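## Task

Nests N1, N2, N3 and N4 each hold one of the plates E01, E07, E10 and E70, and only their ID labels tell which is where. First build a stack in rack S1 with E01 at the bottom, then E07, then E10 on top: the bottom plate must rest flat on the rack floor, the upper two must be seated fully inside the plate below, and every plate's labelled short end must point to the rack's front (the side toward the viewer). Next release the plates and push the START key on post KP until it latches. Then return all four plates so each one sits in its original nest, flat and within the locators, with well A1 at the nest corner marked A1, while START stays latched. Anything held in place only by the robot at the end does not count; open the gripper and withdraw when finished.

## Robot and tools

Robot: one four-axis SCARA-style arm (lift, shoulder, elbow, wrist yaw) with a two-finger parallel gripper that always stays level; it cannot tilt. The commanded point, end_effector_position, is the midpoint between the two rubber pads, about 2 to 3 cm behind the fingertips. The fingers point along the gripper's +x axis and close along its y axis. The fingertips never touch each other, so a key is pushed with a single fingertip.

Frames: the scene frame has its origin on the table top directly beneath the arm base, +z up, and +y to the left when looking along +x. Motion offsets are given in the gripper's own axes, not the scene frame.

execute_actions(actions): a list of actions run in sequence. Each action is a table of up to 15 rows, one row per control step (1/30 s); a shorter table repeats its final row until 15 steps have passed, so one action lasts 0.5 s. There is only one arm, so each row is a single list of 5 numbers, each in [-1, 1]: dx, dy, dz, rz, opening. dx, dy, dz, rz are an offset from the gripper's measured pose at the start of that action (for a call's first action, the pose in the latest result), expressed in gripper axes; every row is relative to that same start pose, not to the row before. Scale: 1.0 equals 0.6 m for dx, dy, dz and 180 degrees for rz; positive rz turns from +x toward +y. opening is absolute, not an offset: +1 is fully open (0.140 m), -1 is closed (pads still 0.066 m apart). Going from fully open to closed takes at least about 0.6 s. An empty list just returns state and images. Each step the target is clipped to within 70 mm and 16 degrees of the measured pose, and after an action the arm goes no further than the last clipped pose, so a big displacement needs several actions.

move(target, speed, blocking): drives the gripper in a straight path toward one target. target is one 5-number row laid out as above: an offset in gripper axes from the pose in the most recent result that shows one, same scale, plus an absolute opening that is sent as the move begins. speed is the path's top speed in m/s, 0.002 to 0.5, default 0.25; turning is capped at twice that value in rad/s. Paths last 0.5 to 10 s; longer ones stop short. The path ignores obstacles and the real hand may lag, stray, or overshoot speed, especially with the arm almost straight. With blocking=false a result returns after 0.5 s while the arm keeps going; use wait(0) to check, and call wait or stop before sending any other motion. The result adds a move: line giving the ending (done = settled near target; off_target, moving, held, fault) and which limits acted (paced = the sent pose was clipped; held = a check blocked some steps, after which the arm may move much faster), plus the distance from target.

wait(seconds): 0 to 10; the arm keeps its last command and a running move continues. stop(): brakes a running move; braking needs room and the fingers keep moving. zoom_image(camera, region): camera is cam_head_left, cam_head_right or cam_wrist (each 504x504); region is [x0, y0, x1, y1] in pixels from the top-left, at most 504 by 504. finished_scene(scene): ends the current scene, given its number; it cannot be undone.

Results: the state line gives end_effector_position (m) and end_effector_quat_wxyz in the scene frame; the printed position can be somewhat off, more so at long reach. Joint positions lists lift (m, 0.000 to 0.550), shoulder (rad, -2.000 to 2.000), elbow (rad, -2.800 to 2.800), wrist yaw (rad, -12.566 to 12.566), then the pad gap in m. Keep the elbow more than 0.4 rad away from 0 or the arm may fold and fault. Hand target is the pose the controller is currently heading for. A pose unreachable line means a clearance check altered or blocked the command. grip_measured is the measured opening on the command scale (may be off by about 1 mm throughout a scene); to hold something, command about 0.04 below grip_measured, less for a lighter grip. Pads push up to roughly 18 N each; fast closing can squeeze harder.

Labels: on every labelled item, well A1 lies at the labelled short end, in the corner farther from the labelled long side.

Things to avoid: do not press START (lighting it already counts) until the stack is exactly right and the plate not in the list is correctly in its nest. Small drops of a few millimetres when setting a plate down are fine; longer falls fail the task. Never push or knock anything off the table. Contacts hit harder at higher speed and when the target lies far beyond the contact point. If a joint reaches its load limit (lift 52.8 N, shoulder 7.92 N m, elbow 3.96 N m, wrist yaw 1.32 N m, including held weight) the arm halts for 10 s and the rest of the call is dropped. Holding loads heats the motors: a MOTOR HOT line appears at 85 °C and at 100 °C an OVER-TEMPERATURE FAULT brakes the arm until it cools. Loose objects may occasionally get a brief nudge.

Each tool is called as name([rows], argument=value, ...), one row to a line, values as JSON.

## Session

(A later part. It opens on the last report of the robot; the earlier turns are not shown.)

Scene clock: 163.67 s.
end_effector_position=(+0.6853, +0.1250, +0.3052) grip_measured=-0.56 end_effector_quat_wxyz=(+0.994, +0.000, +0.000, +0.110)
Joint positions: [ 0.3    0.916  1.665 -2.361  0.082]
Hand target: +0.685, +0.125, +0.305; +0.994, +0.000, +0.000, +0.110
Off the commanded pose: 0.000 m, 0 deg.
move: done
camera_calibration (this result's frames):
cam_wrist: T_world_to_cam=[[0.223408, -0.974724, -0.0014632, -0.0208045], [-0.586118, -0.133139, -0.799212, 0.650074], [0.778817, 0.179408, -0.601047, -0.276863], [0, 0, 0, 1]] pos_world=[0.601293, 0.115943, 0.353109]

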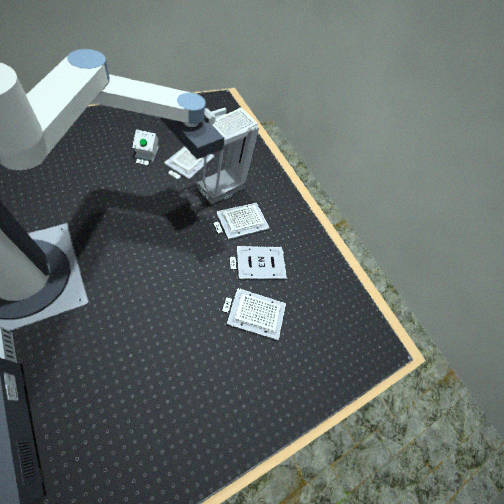

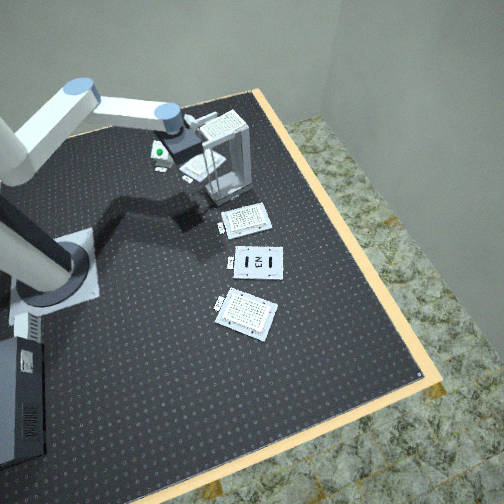

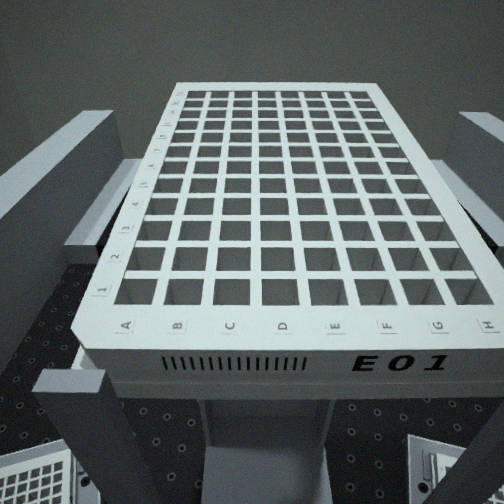

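move(target=[0, 0, 0.05, 0, -0.6], speed=0.05)

move(target=[-0.28, 0, 0, 0, -0.6], speed=0.2)

move(target=[0, 0, -0.15, 0, -0.6], speed=0.2)

Scene clock: 176.17 s.
end_effector_position=(+0.6853, +0.1250, +0.3353) grip_measured=-0.56 end_effector_quat_wxyz=(+0.994, +0.000, +0.000, +0.110)
Joint positions: [ 0.33   0.916  1.665 -2.361  0.082]
Hand target: +0.685, +0.125, +0.335; +0.994, +0.000, +0.000, +0.110
Off the commanded pose: 0.000 m, 0 deg.
move: done
camera_calibration (this result's frames):
cam_wrist: T_world_to_cam=[[0.223503, -0.974702, -0.0014632, -0.0208074], [-0.586105, -0.133196, -0.799212, 0.674082], [0.778799, 0.179484, -0.601047, -0.258797], [0, 0, 0, 1]] pos_world=[0.601284, 0.115954, 0.383155]

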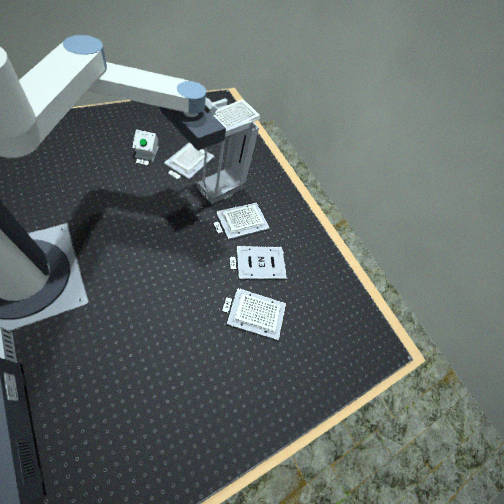

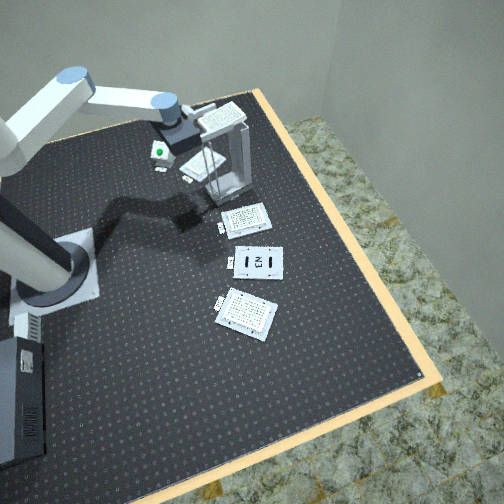

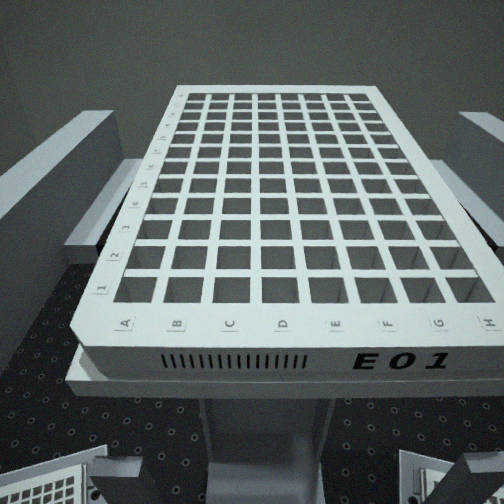

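Scene clock: 177.37 s.
end_effector_position=(+0.5213, +0.0882, +0.3352) grip_measured=-0.56 end_effector_quat_wxyz=(+0.994, +0.000, +0.000, +0.110)
Joint positions: [ 0.33   1.246  0.85  -1.877  0.082]
Hand target: +0.521, +0.088, +0.335; +0.994, +0.000, +0.000, +0.110
Off the commanded pose: 0.000 m, 0 deg.
move: done
camera_calibration (this result's frames):
cam_wrist: T_world_to_cam=[[0.223179, -0.974776, -0.0014632, -0.0198225], [-0.586149, -0.133002, -0.799212, 0.573049], [0.778859, 0.179225, -0.601047, -0.12447], [0, 0, 0, 1]] pos_world=[0.43726, 0.0792021, 0.383146]

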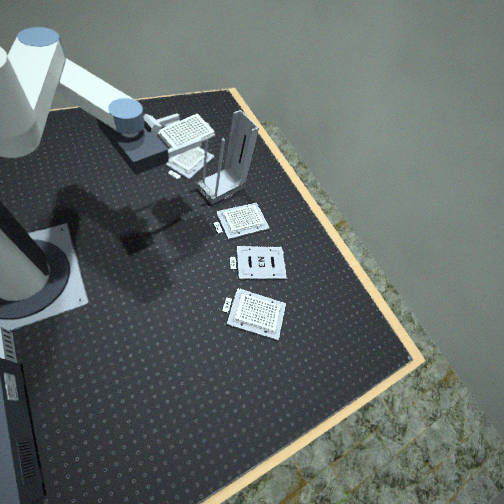

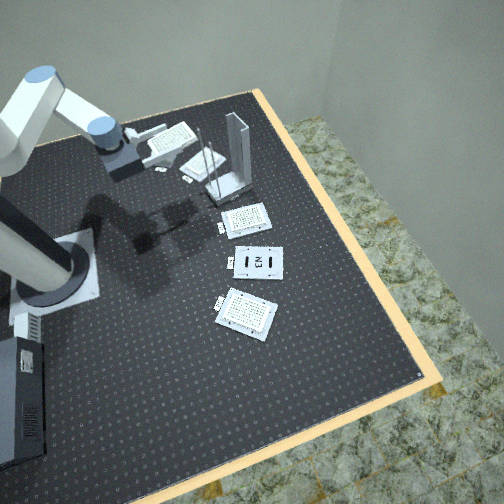

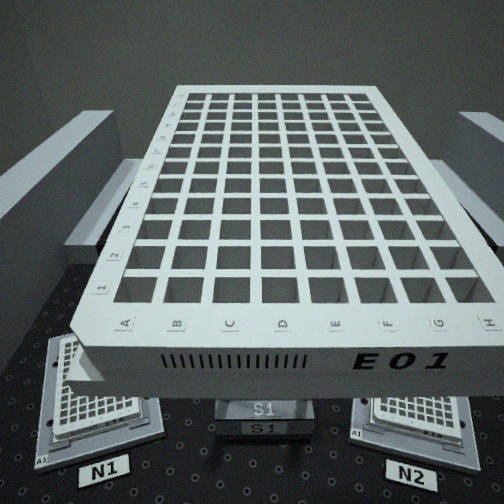

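Scene clock: 178.20 s.
end_effector_position=(+0.5213, +0.0882, +0.2452) grip_measured=-0.56 end_effector_quat_wxyz=(+0.994, +0.000, +0.000, +0.110)
Joint positions: [ 0.24   1.246  0.85  -1.877  0.082]
Hand target: +0.521, +0.088, +0.245; +0.994, +0.000, +0.000, +0.110
Off the commanded pose: 0.000 m, 0 deg.
move: done
camera_calibration (this result's frames):
cam_wrist: T_world_to_cam=[[0.223127, -0.974788, -0.0014632, -0.0199387], [-0.586156, -0.13297, -0.799212, 0.501058], [0.778868, 0.179183, -0.601047, -0.178601], [0, 0, 0, 1]] pos_world=[0.437253, 0.0791919, 0.293075]

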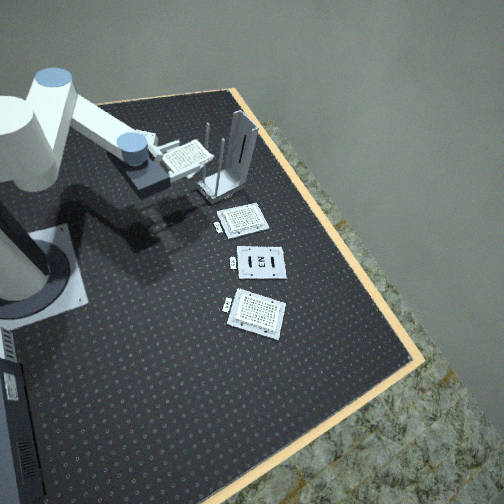

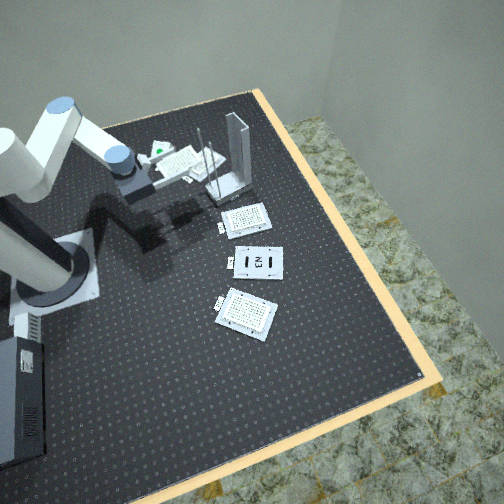

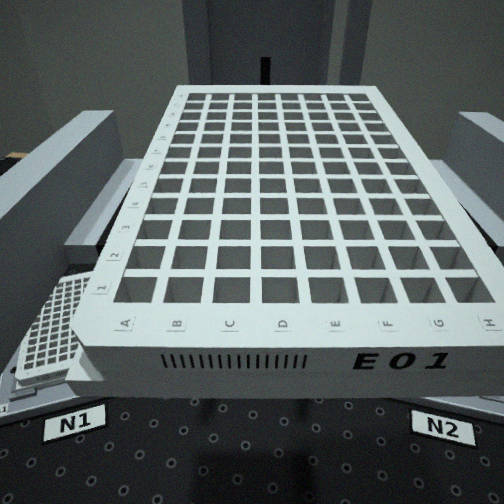

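zoom_image(camera="cam_wrist", region=[160, 0, 400, 100])

Region (160, 0, 400, 100) of cam_wrist's 504x504 image, scaled by 2.100, with more detail than that image has; it fills the top 210 rows of this view, and the rest is white.

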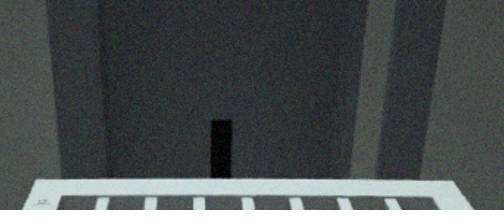

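move(target=[-0.05, 0, -0.345, 0, -0.6], speed=0.3)

move(target=[0, 0, -0.022, 0, -0.6], speed=0.02)

Scene clock: 193.97 s.
end_effector_position=(+0.4920, +0.0816, +0.0381) grip_measured=-0.56 end_effector_quat_wxyz=(+0.994, +0.000, +0.000, +0.109)
Joint positions: [ 0.033  1.285  0.722 -1.788  0.082]
Hand target: +0.492, +0.082, +0.038; +0.994, +0.000, +0.000, +0.110
Off the commanded pose: 0.000 m, 0 deg.
move: done
camera_calibration (this result's frames):
cam_wrist: T_world_to_cam=[[0.222716, -0.974882, -0.0014632, -0.0199586], [-0.586212, -0.132723, -0.799212, 0.317533], [0.778944, 0.178855, -0.601047, -0.279087], [0, 0, 0, 1]] pos_world=[0.40798, 0.0726028, 0.0860032]

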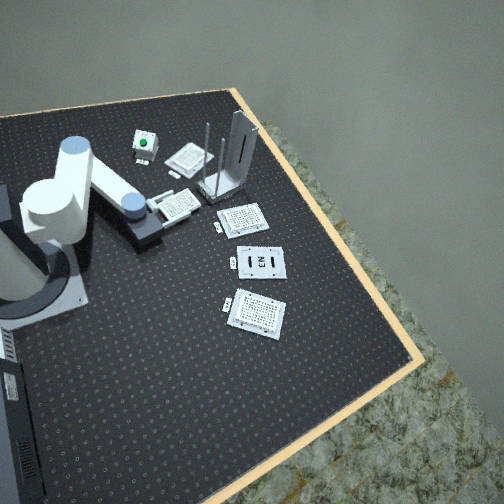

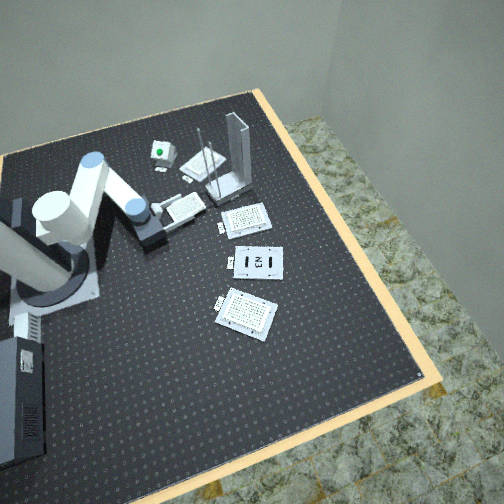

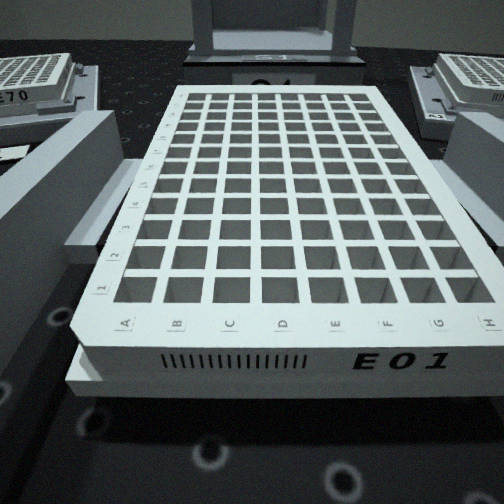

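Scene clock: 194.87 s.
end_effector_position=(+0.4922, +0.0818, +0.0251) grip_measured=-0.56 end_effector_quat_wxyz=(+0.994, +0.000, +0.000, +0.110)
Joint positions: [ 0.02   1.285  0.723 -1.788  0.082]
Hand target: +0.492, +0.082, +0.025; +0.994, +0.000, +0.000, +0.109
Off the commanded pose: 0.000 m, 0 deg.
move: done
camera_calibration (this result's frames):
cam_wrist: T_world_to_cam=[[0.223251, -0.97476, -0.0014632, -0.0201401], [-0.586139, -0.133045, -0.799212, 0.307222], [0.778845, 0.179283, -0.601047, -0.287061], [0, 0, 0, 1]] pos_world=[0.408147, 0.0727076, 0.0729687]

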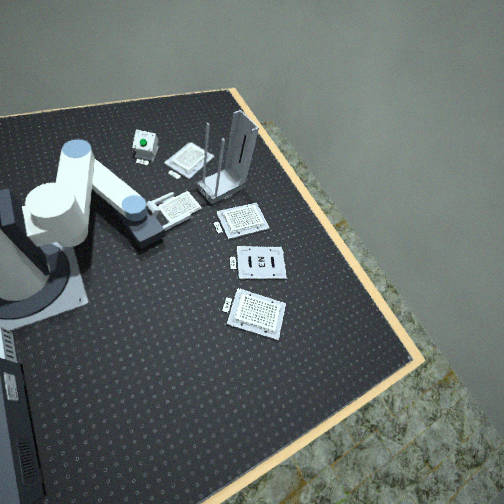

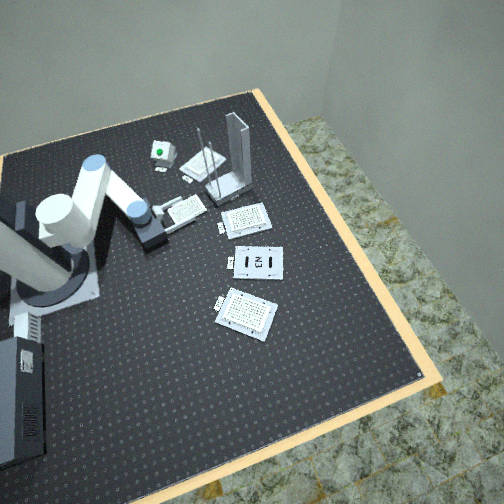

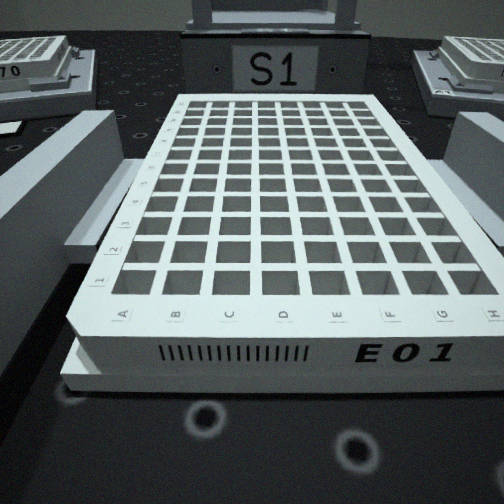

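move(target=[0, 0, -0.003, 0, -0.6], speed=0.01)

execute_actions([
  [[0,0,0,0,-0.4]],
  [[0,0,0,0,-0.4]],
  [[0,0,0,0,-0.6]],
  [[0,0,0,0,-0.6]],
])

Scene clock: 198.17 s.
end_effector_position=(+0.4924, +0.0818, +0.0235) grip_measured=-0.56 end_effector_quat_wxyz=(+0.994, +0.000, +0.000, +0.110)
Joint positions: [ 0.019  1.285  0.724 -1.789  0.082]
Hand target: +0.492, +0.082, +0.023; +0.994, +0.000, +0.000, +0.110
Off the commanded pose: 0.000 m, 0 deg.
move: done
camera_calibration (this result's frames):
cam_wrist: T_world_to_cam=[[0.223357, -0.974736, -0.0014632, -0.0201674], [-0.586124, -0.133109, -0.799212, 0.306132], [0.778826, 0.179368, -0.601047, -0.288167], [0, 0, 0, 1]] pos_world=[0.408368, 0.0727788, 0.071433]

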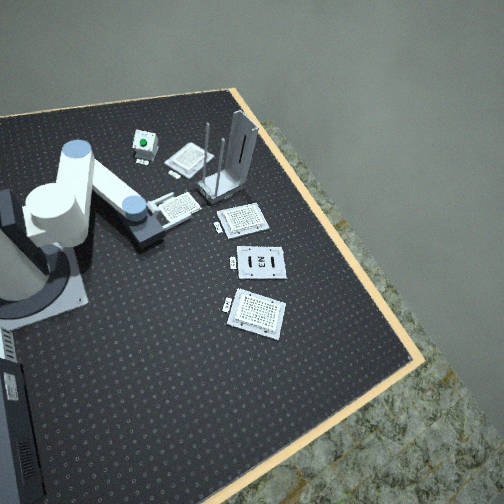

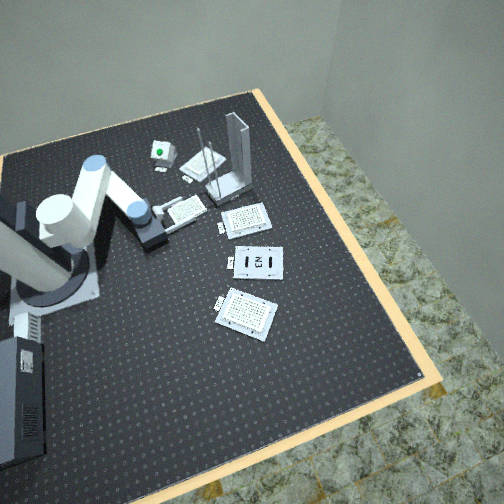

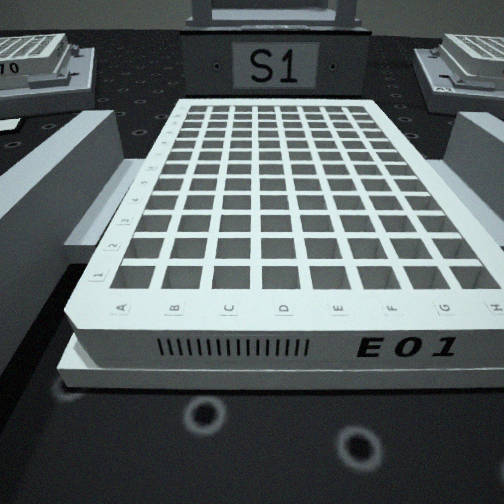

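Scene clock: 200.17 s.
end_effector_position=(+0.4924, +0.0819, +0.0236) grip_measured=-0.56 end_effector_quat_wxyz=(+0.994, +0.000, +0.000, +0.110)
Joint positions: [ 0.019  1.285  0.724 -1.789  0.082]
Hand target: +0.492, +0.082, +0.024; +0.994, +0.000, +0.000, +0.110
Off the commanded pose: 0.000 m, 0 deg.
camera_calibration (this result's frames):
cam_wrist: T_world_to_cam=[[0.223455, -0.974713, -0.0014632, -0.0202014], [-0.586111, -0.133167, -0.799212, 0.306193], [0.778808, 0.179446, -0.601047, -0.288166], [0, 0, 0, 1]] pos_world=[0.408403, 0.0727945, 0.0714817]

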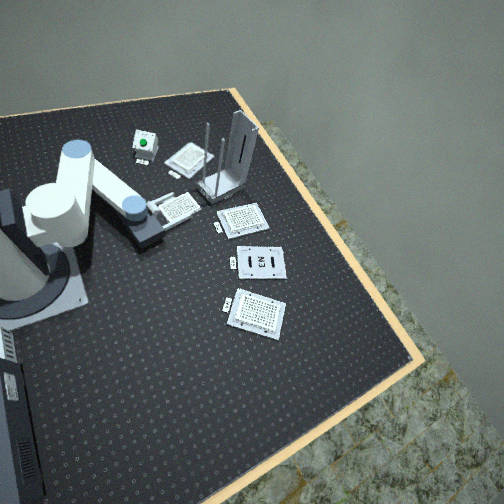

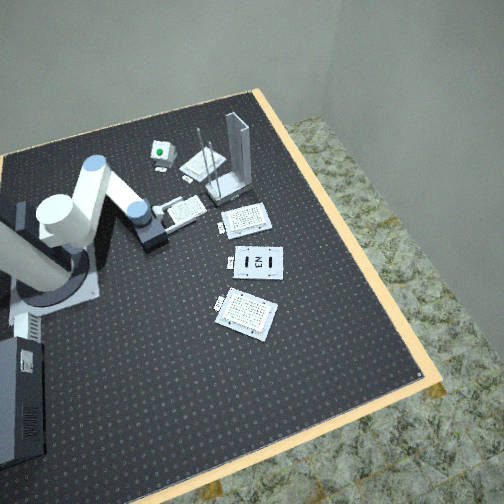

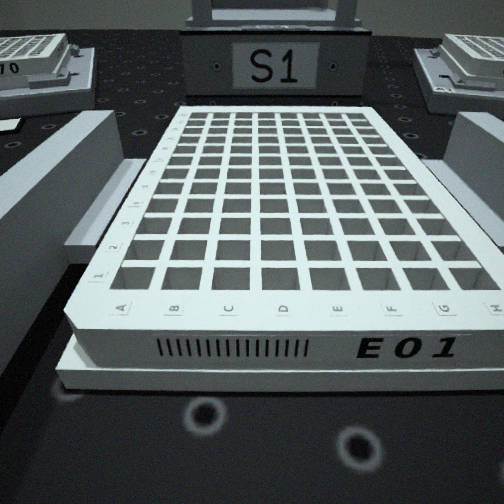

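move(target=[0, 0, 0.52, 0, -0.6], speed=0.3)

move(target=[0.3282, -0.0013, 0, 0, -0.6], speed=0.25)

Scene clock: 208.23 s.
end_effector_position=(+0.4925, +0.0819, +0.3356) grip_measured=-0.56 end_effector_quat_wxyz=(+0.994, +0.000, +0.000, +0.110)
Joint positions: [ 0.331  1.285  0.724 -1.789  0.082]
Hand target: +0.492, +0.082, +0.336; +0.994, +0.000, +0.000, +0.110
Off the commanded pose: 0.000 m, 0 deg.
move: done
camera_calibration (this result's frames):
cam_wrist: T_world_to_cam=[[0.22351, -0.9747, -0.0014632, -0.0197608], [-0.586104, -0.133201, -0.799212, 0.555589], [0.778798, 0.17949, -0.601047, -0.100618], [0, 0, 0, 1]] pos_world=[0.40841, 0.0728037, 0.383529]

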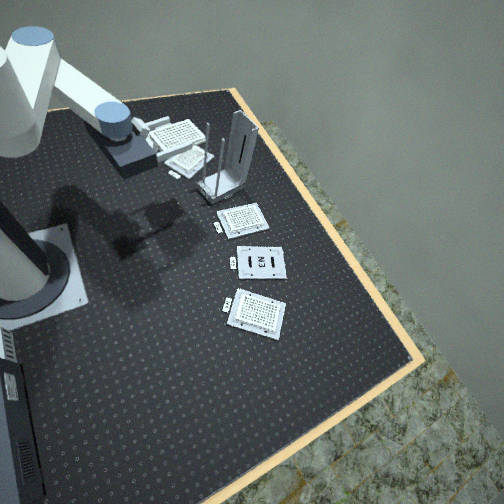

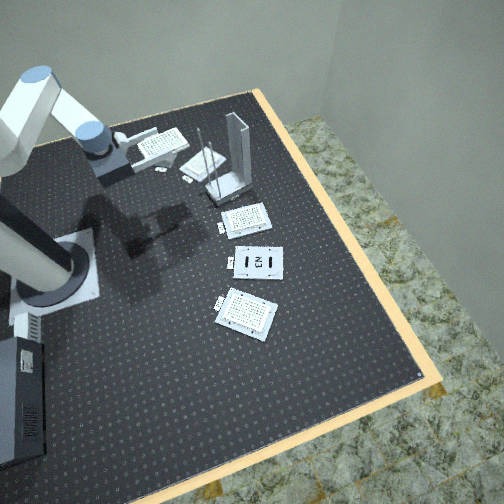

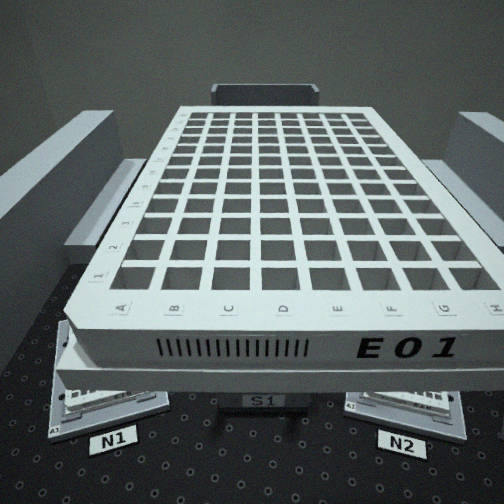

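Scene clock: 209.47 s.
end_effector_position=(+0.6849, +0.1242, +0.3356) grip_measured=-0.56 end_effector_quat_wxyz=(+0.994, +0.000, +0.000, +0.110)
Joint positions: [ 0.331  0.916  1.661 -2.356  0.082]
Hand target: +0.685, +0.124, +0.336; +0.994, +0.000, +0.000, +0.110
Off the commanded pose: 0.000 m, 0 deg.
move: done
camera_calibration (this result's frames):
cam_wrist: T_world_to_cam=[[0.22377, -0.974641, -0.0014632, -0.0217098], [-0.586068, -0.133357, -0.799212, 0.673987], [0.77875, 0.179697, -0.601047, -0.258043], [0, 0, 0, 1]] pos_world=[0.600811, 0.115091, 0.383531]

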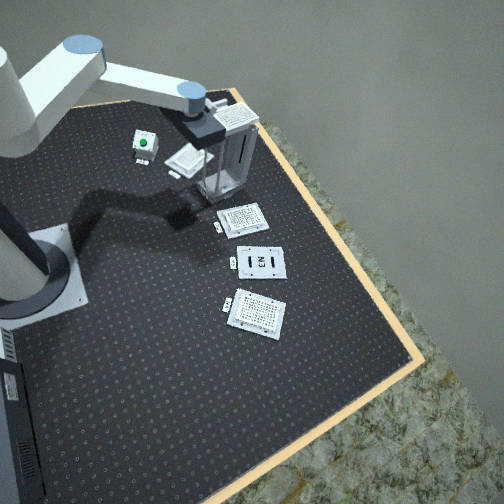

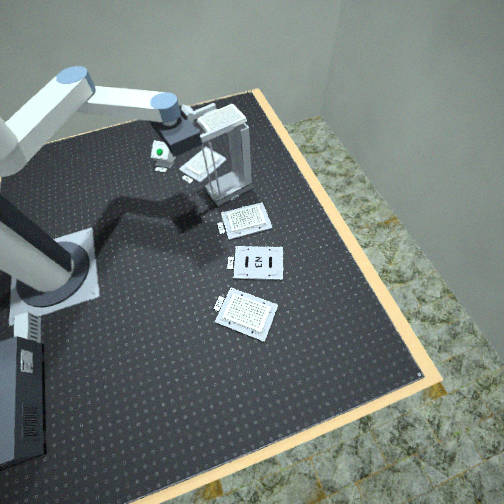

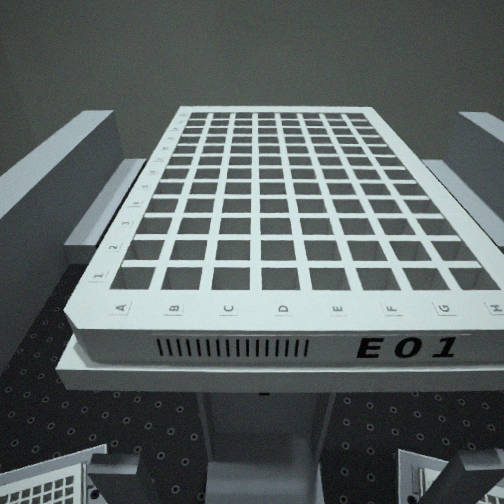

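move(target=[0, 0, -0.041, 0, -0.6], speed=0.03)

Scene clock: 213.87 s.
end_effector_position=(+0.6848, +0.1242, +0.3111) grip_measured=-0.56 end_effector_quat_wxyz=(+0.994, +0.000, +0.000, +0.110)
Joint positions: [ 0.306  0.916  1.661 -2.356  0.082]
Hand target: +0.685, +0.124, +0.311; +0.994, +0.000, +0.000, +0.110
Off the commanded pose: 0.000 m, 0 deg.
move: done
camera_calibration (this result's frames):
cam_wrist: T_world_to_cam=[[0.223833, -0.974626, -0.0014632, -0.0218023], [-0.586059, -0.133395, -0.799212, 0.654356], [0.778738, 0.179748, -0.601047, -0.272768], [0, 0, 0, 1]] pos_world=[0.600786, 0.115068, 0.358991]

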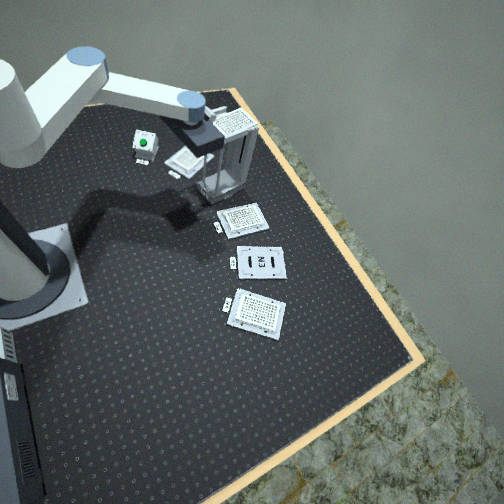

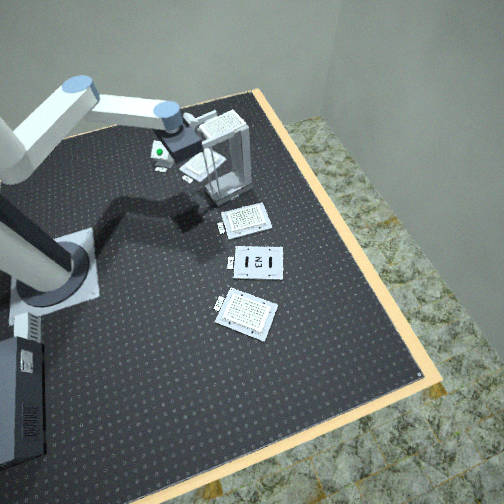

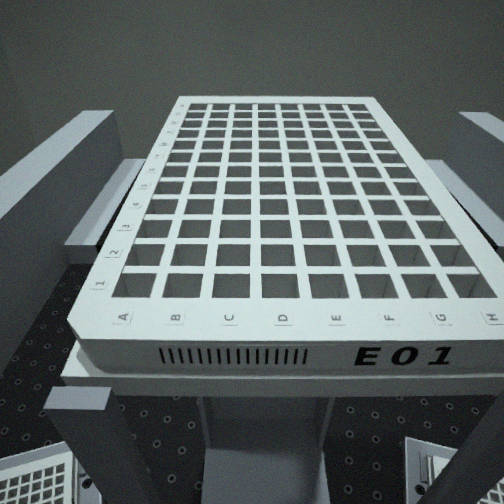

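zoom_image(camera="cam_head_right", region=[190, 100, 260, 150])

zoom_image(camera="cam_head_left", region=[205, 100, 265, 145])

Region (190, 100, 260, 150) of cam_head_right's 504x504 image, scaled by 7.200, with more detail than that image has; it fills the top 360 rows of this view, and the rest is white.

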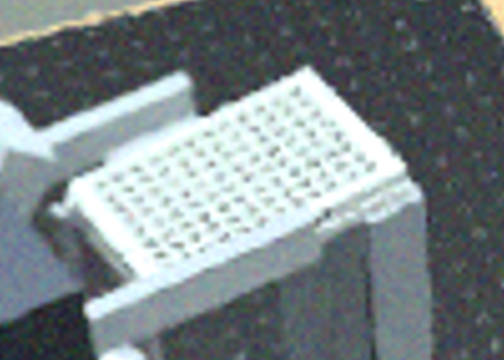

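Region (205, 100, 265, 145) of cam_head_left's 504x504 image, scaled by 8.400, with more detail than that image has; it fills the top 378 rows of this view, and the rest is white.

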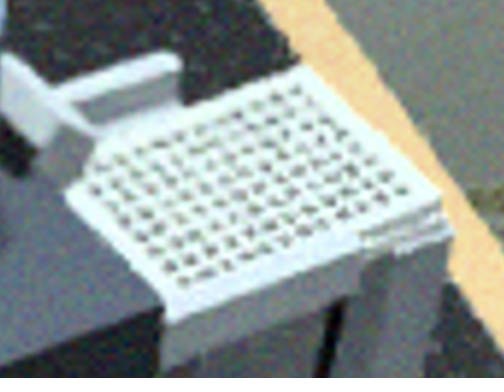

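execute_actions([
  [[0,0,0.006,0,-0.6]],
  [[0,0.0035,0,0,-0.6]],
  [[0,0,-0.006,0,-0.6]],
  [[0,0,-0.006,0,-0.6]],
])

Scene clock: 228.83 s.
end_effector_position=(+0.6844, +0.1253, +0.3076) grip_measured=-0.56 end_effector_quat_wxyz=(+0.994, +0.000, +0.000, +0.108)
Joint positions: [ 0.303  0.921  1.66  -2.364  0.082]
Hand target: +0.684, +0.126, +0.308; +0.994, +0.000, +0.000, +0.110
Off the commanded pose: 0.001 m, 0 deg.
camera_calibration (this result's frames):
cam_wrist: T_world_to_cam=[[0.22027, -0.975438, -0.0014632, -0.0180179], [-0.586543, -0.131252, -0.799212, 0.651562], [0.77939, 0.176901, -0.601047, -0.274795], [0, 0, 0, 1]] pos_world=[0.60031, 0.116555, 0.355545]

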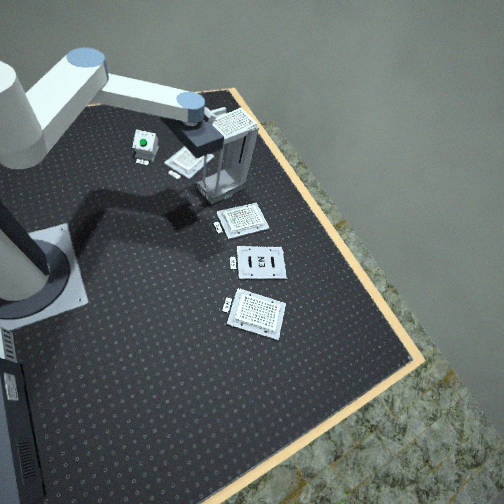

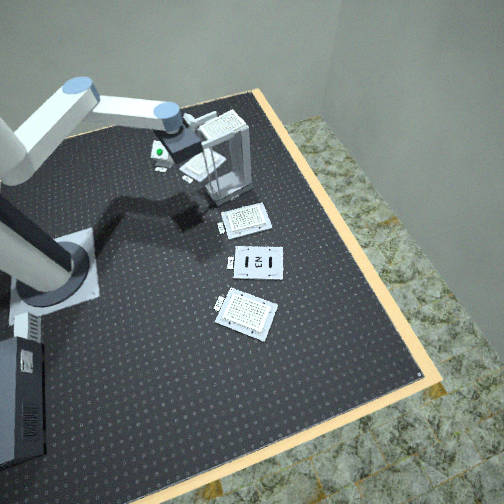

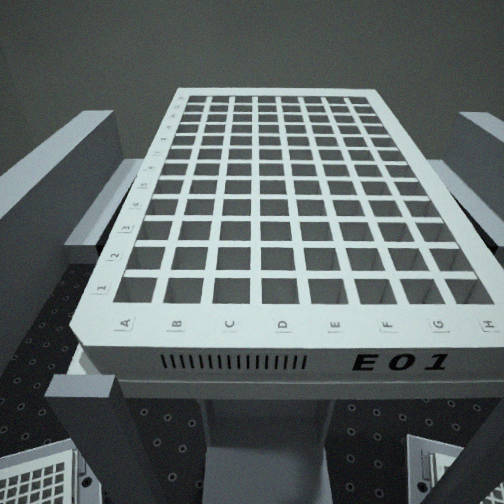

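execute_actions([
  [[0,0,0.02,0,-0.6]],
  [[0,0,0,0,-0.6]],
  [[0,-0.005,0,0.001,-0.6]],
  [[0,0,0,0,-0.6]],
])

move(target=[0, 0, -0.04, 0, -0.6], speed=0.03)

Scene clock: 234.70 s.
end_effector_position=(+0.6850, +0.1223, +0.3197) grip_measured=-0.56 end_effector_quat_wxyz=(+0.994, +0.000, +0.000, +0.110)
Joint positions: [ 0.315  0.912  1.659 -2.352  0.082]
Hand target: +0.685, +0.122, +0.320; +0.994, +0.000, +0.000, +0.110
Off the commanded pose: 0.000 m, 0 deg.
camera_calibration (this result's frames):
cam_wrist: T_world_to_cam=[[0.223039, -0.974809, -0.0014632, -0.0230984], [-0.586168, -0.132917, -0.799212, 0.661123], [0.778884, 0.179113, -0.601047, -0.267454], [0, 0, 0, 1]] pos_world=[0.600997, 0.113262, 0.367592]

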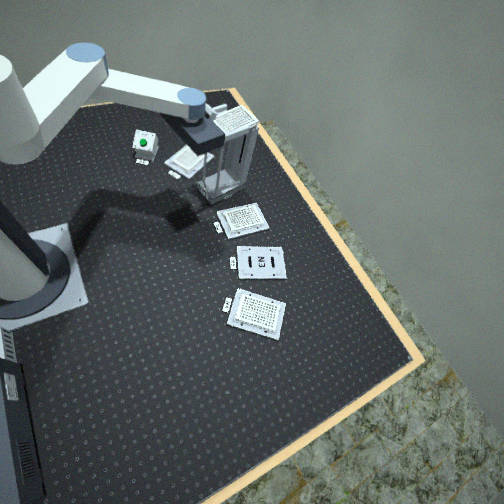

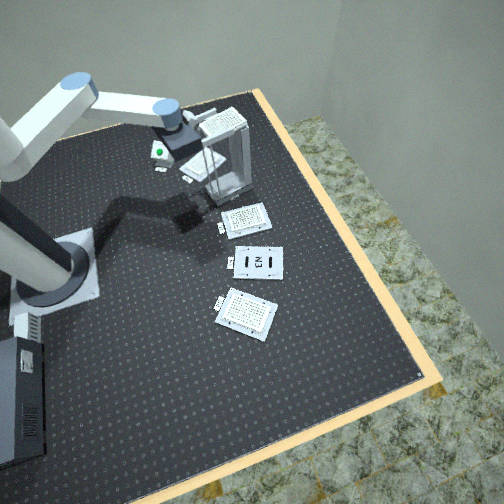

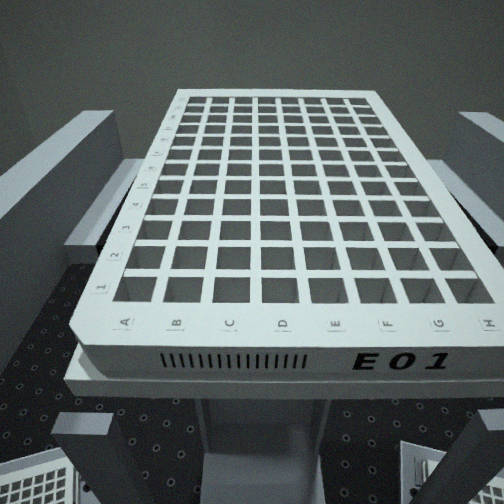

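Scene clock: 235.73 s.
end_effector_position=(+0.6850, +0.1238, +0.2958) grip_measured=-0.56 end_effector_quat_wxyz=(+0.994, +0.000, +0.000, +0.112)
Joint positions: [ 0.291  0.913  1.661 -2.349  0.082]
Hand target: +0.685, +0.122, +0.296; +0.994, +0.000, +0.000, +0.110
Off the commanded pose: 0.001 m, 0 deg.
move: done
camera_calibration (this result's frames):
cam_wrist: T_world_to_cam=[[0.22851, -0.973541, -0.0014632, -0.0255911], [-0.585412, -0.136207, -0.799212, 0.642139], [0.777866, 0.183484, -0.601047, -0.281883], [0, 0, 0, 1]] pos_world=[0.601031, 0.114271, 0.343742]

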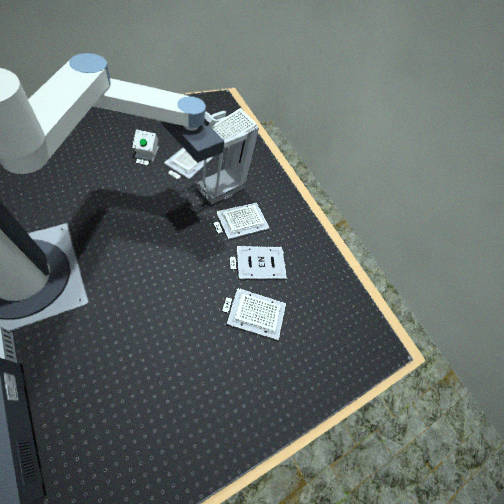

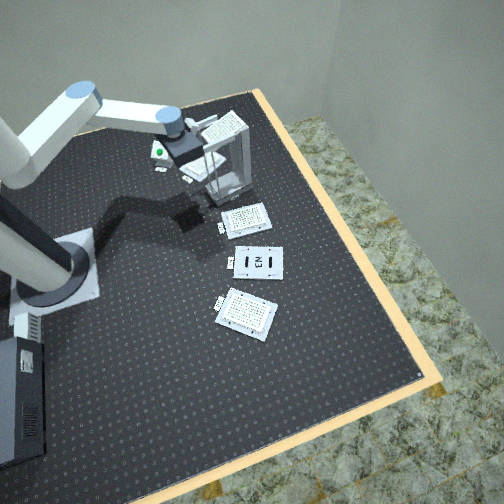

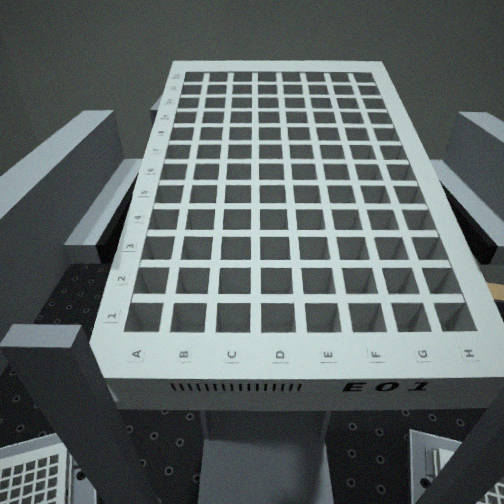

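move(target=[0, 0, 0.08, 0, -0.6], speed=0.05)

move(target=[-0.33, 0, 0, -0.001, -0.6], speed=0.2)

move(target=[0, 0, -0.5, 0, -0.6], speed=0.25)

Scene clock: 241.17 s.
end_effector_position=(+0.6850, +0.1238, +0.3439) grip_measured=-0.56 end_effector_quat_wxyz=(+0.994, +0.000, +0.000, +0.112)
Joint positions: [ 0.339  0.913  1.661 -2.349  0.082]
Hand target: +0.685, +0.124, +0.344; +0.994, +0.000, +0.000, +0.112
Off the commanded pose: 0.000 m, 0 deg.
move: done
camera_calibration (this result's frames):
cam_wrist: T_world_to_cam=[[0.228497, -0.973544, -0.0014632, -0.0254625], [-0.585414, -0.136199, -0.799212, 0.680539], [0.777869, 0.183474, -0.601047, -0.253006], [0, 0, 0, 1]] pos_world=[0.601021, 0.11432, 0.391789]

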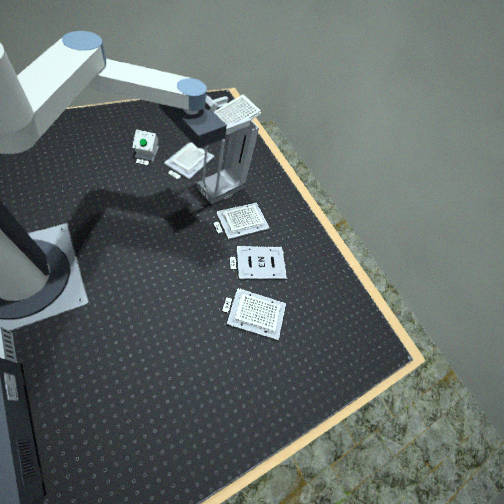

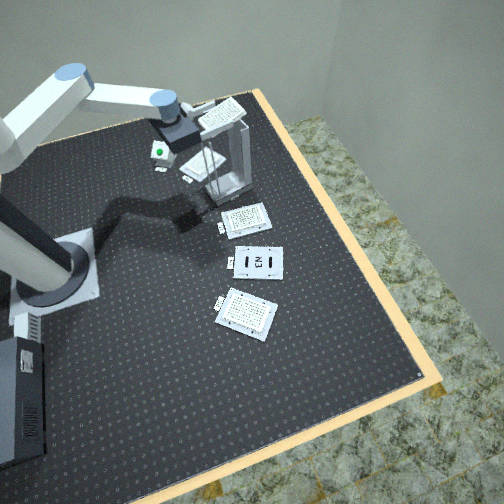

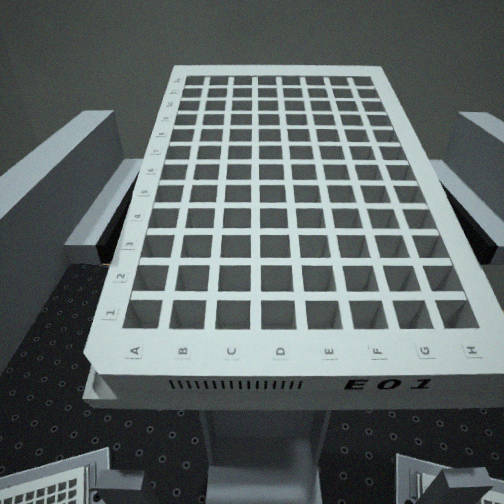

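Scene clock: 242.53 s.
end_effector_position=(+0.4919, +0.0795, +0.3439) grip_measured=-0.56 end_effector_quat_wxyz=(+0.994, +0.000, +0.000, +0.111)
Joint positions: [ 0.339  1.273  0.719 -1.771  0.082]
Hand target: +0.492, +0.080, +0.344; +0.994, +0.000, +0.000, +0.111
Off the commanded pose: 0.000 m, 0 deg.
move: done
camera_calibration (this result's frames):
cam_wrist: T_world_to_cam=[[0.225117, -0.974331, -0.0014632, -0.0227735], [-0.585883, -0.134167, -0.799212, 0.561535], [0.778501, 0.180773, -0.601047, -0.0947881], [0, 0, 0, 1]] pos_world=[0.407913, 0.0702855, 0.39178]

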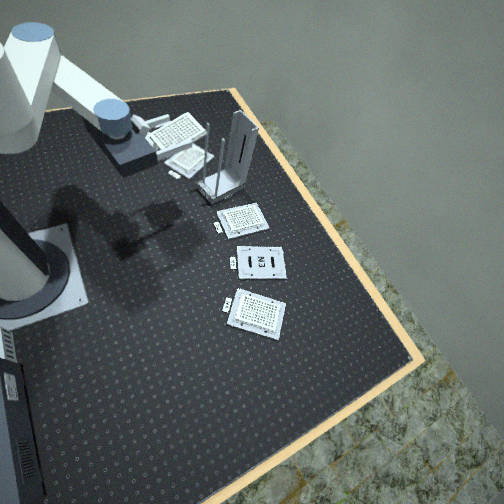

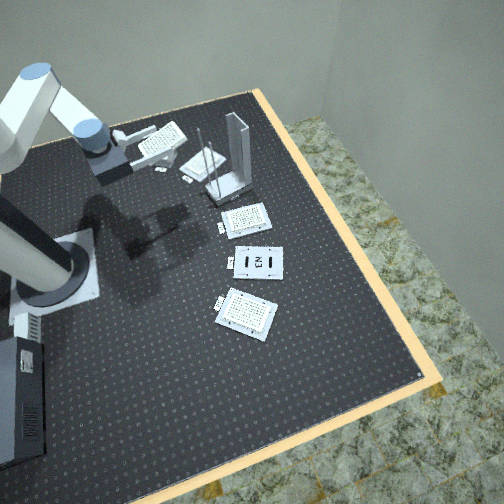

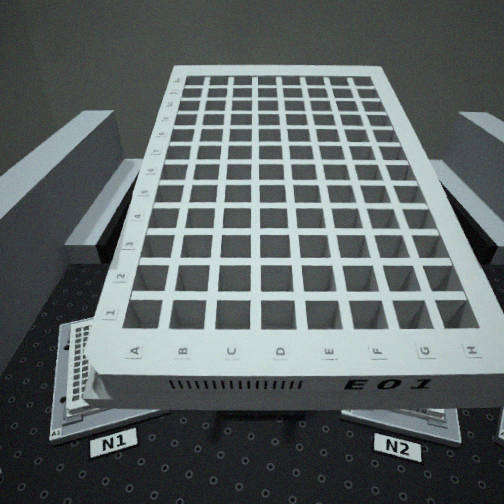

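Scene clock: 244.13 s.
end_effector_position=(+0.4919, +0.0795, +0.0438) grip_measured=-0.56 end_effector_quat_wxyz=(+0.994, +0.000, +0.000, +0.111)
Joint positions: [ 0.039  1.273  0.719 -1.771  0.082]
Hand target: +0.492, +0.079, +0.044; +0.994, +0.000, +0.000, +0.111
Off the commanded pose: 0.000 m, 0 deg.
move: done
camera_calibration (this result's frames):
cam_wrist: T_world_to_cam=[[0.225068, -0.974342, -0.0014632, -0.0231988], [-0.58589, -0.134137, -0.799212, 0.32171], [0.77851, 0.180734, -0.601047, -0.275141], [0, 0, 0, 1]] pos_world=[0.407908, 0.0702771, 0.0917083]

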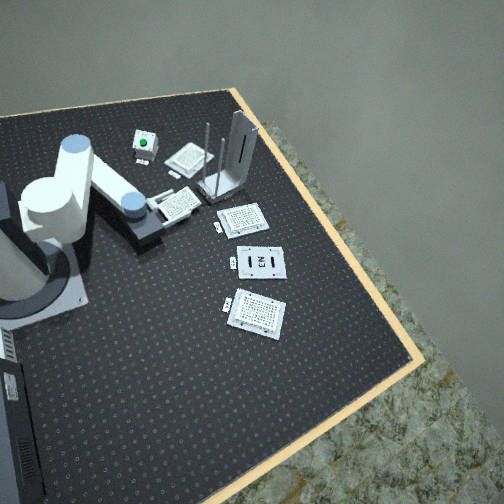

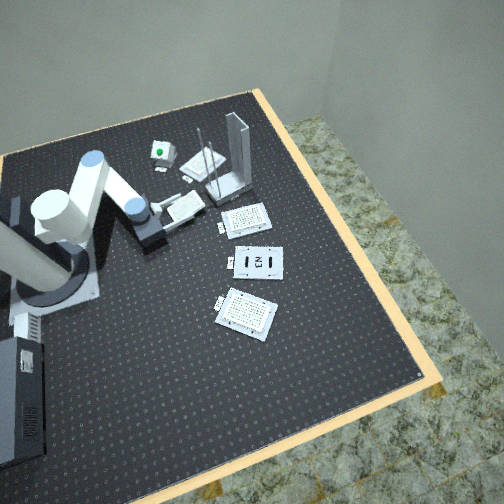

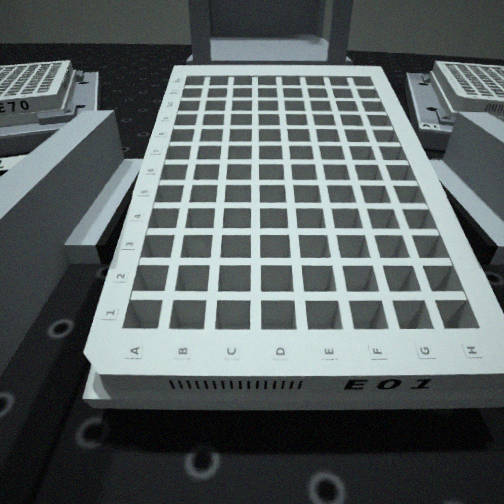

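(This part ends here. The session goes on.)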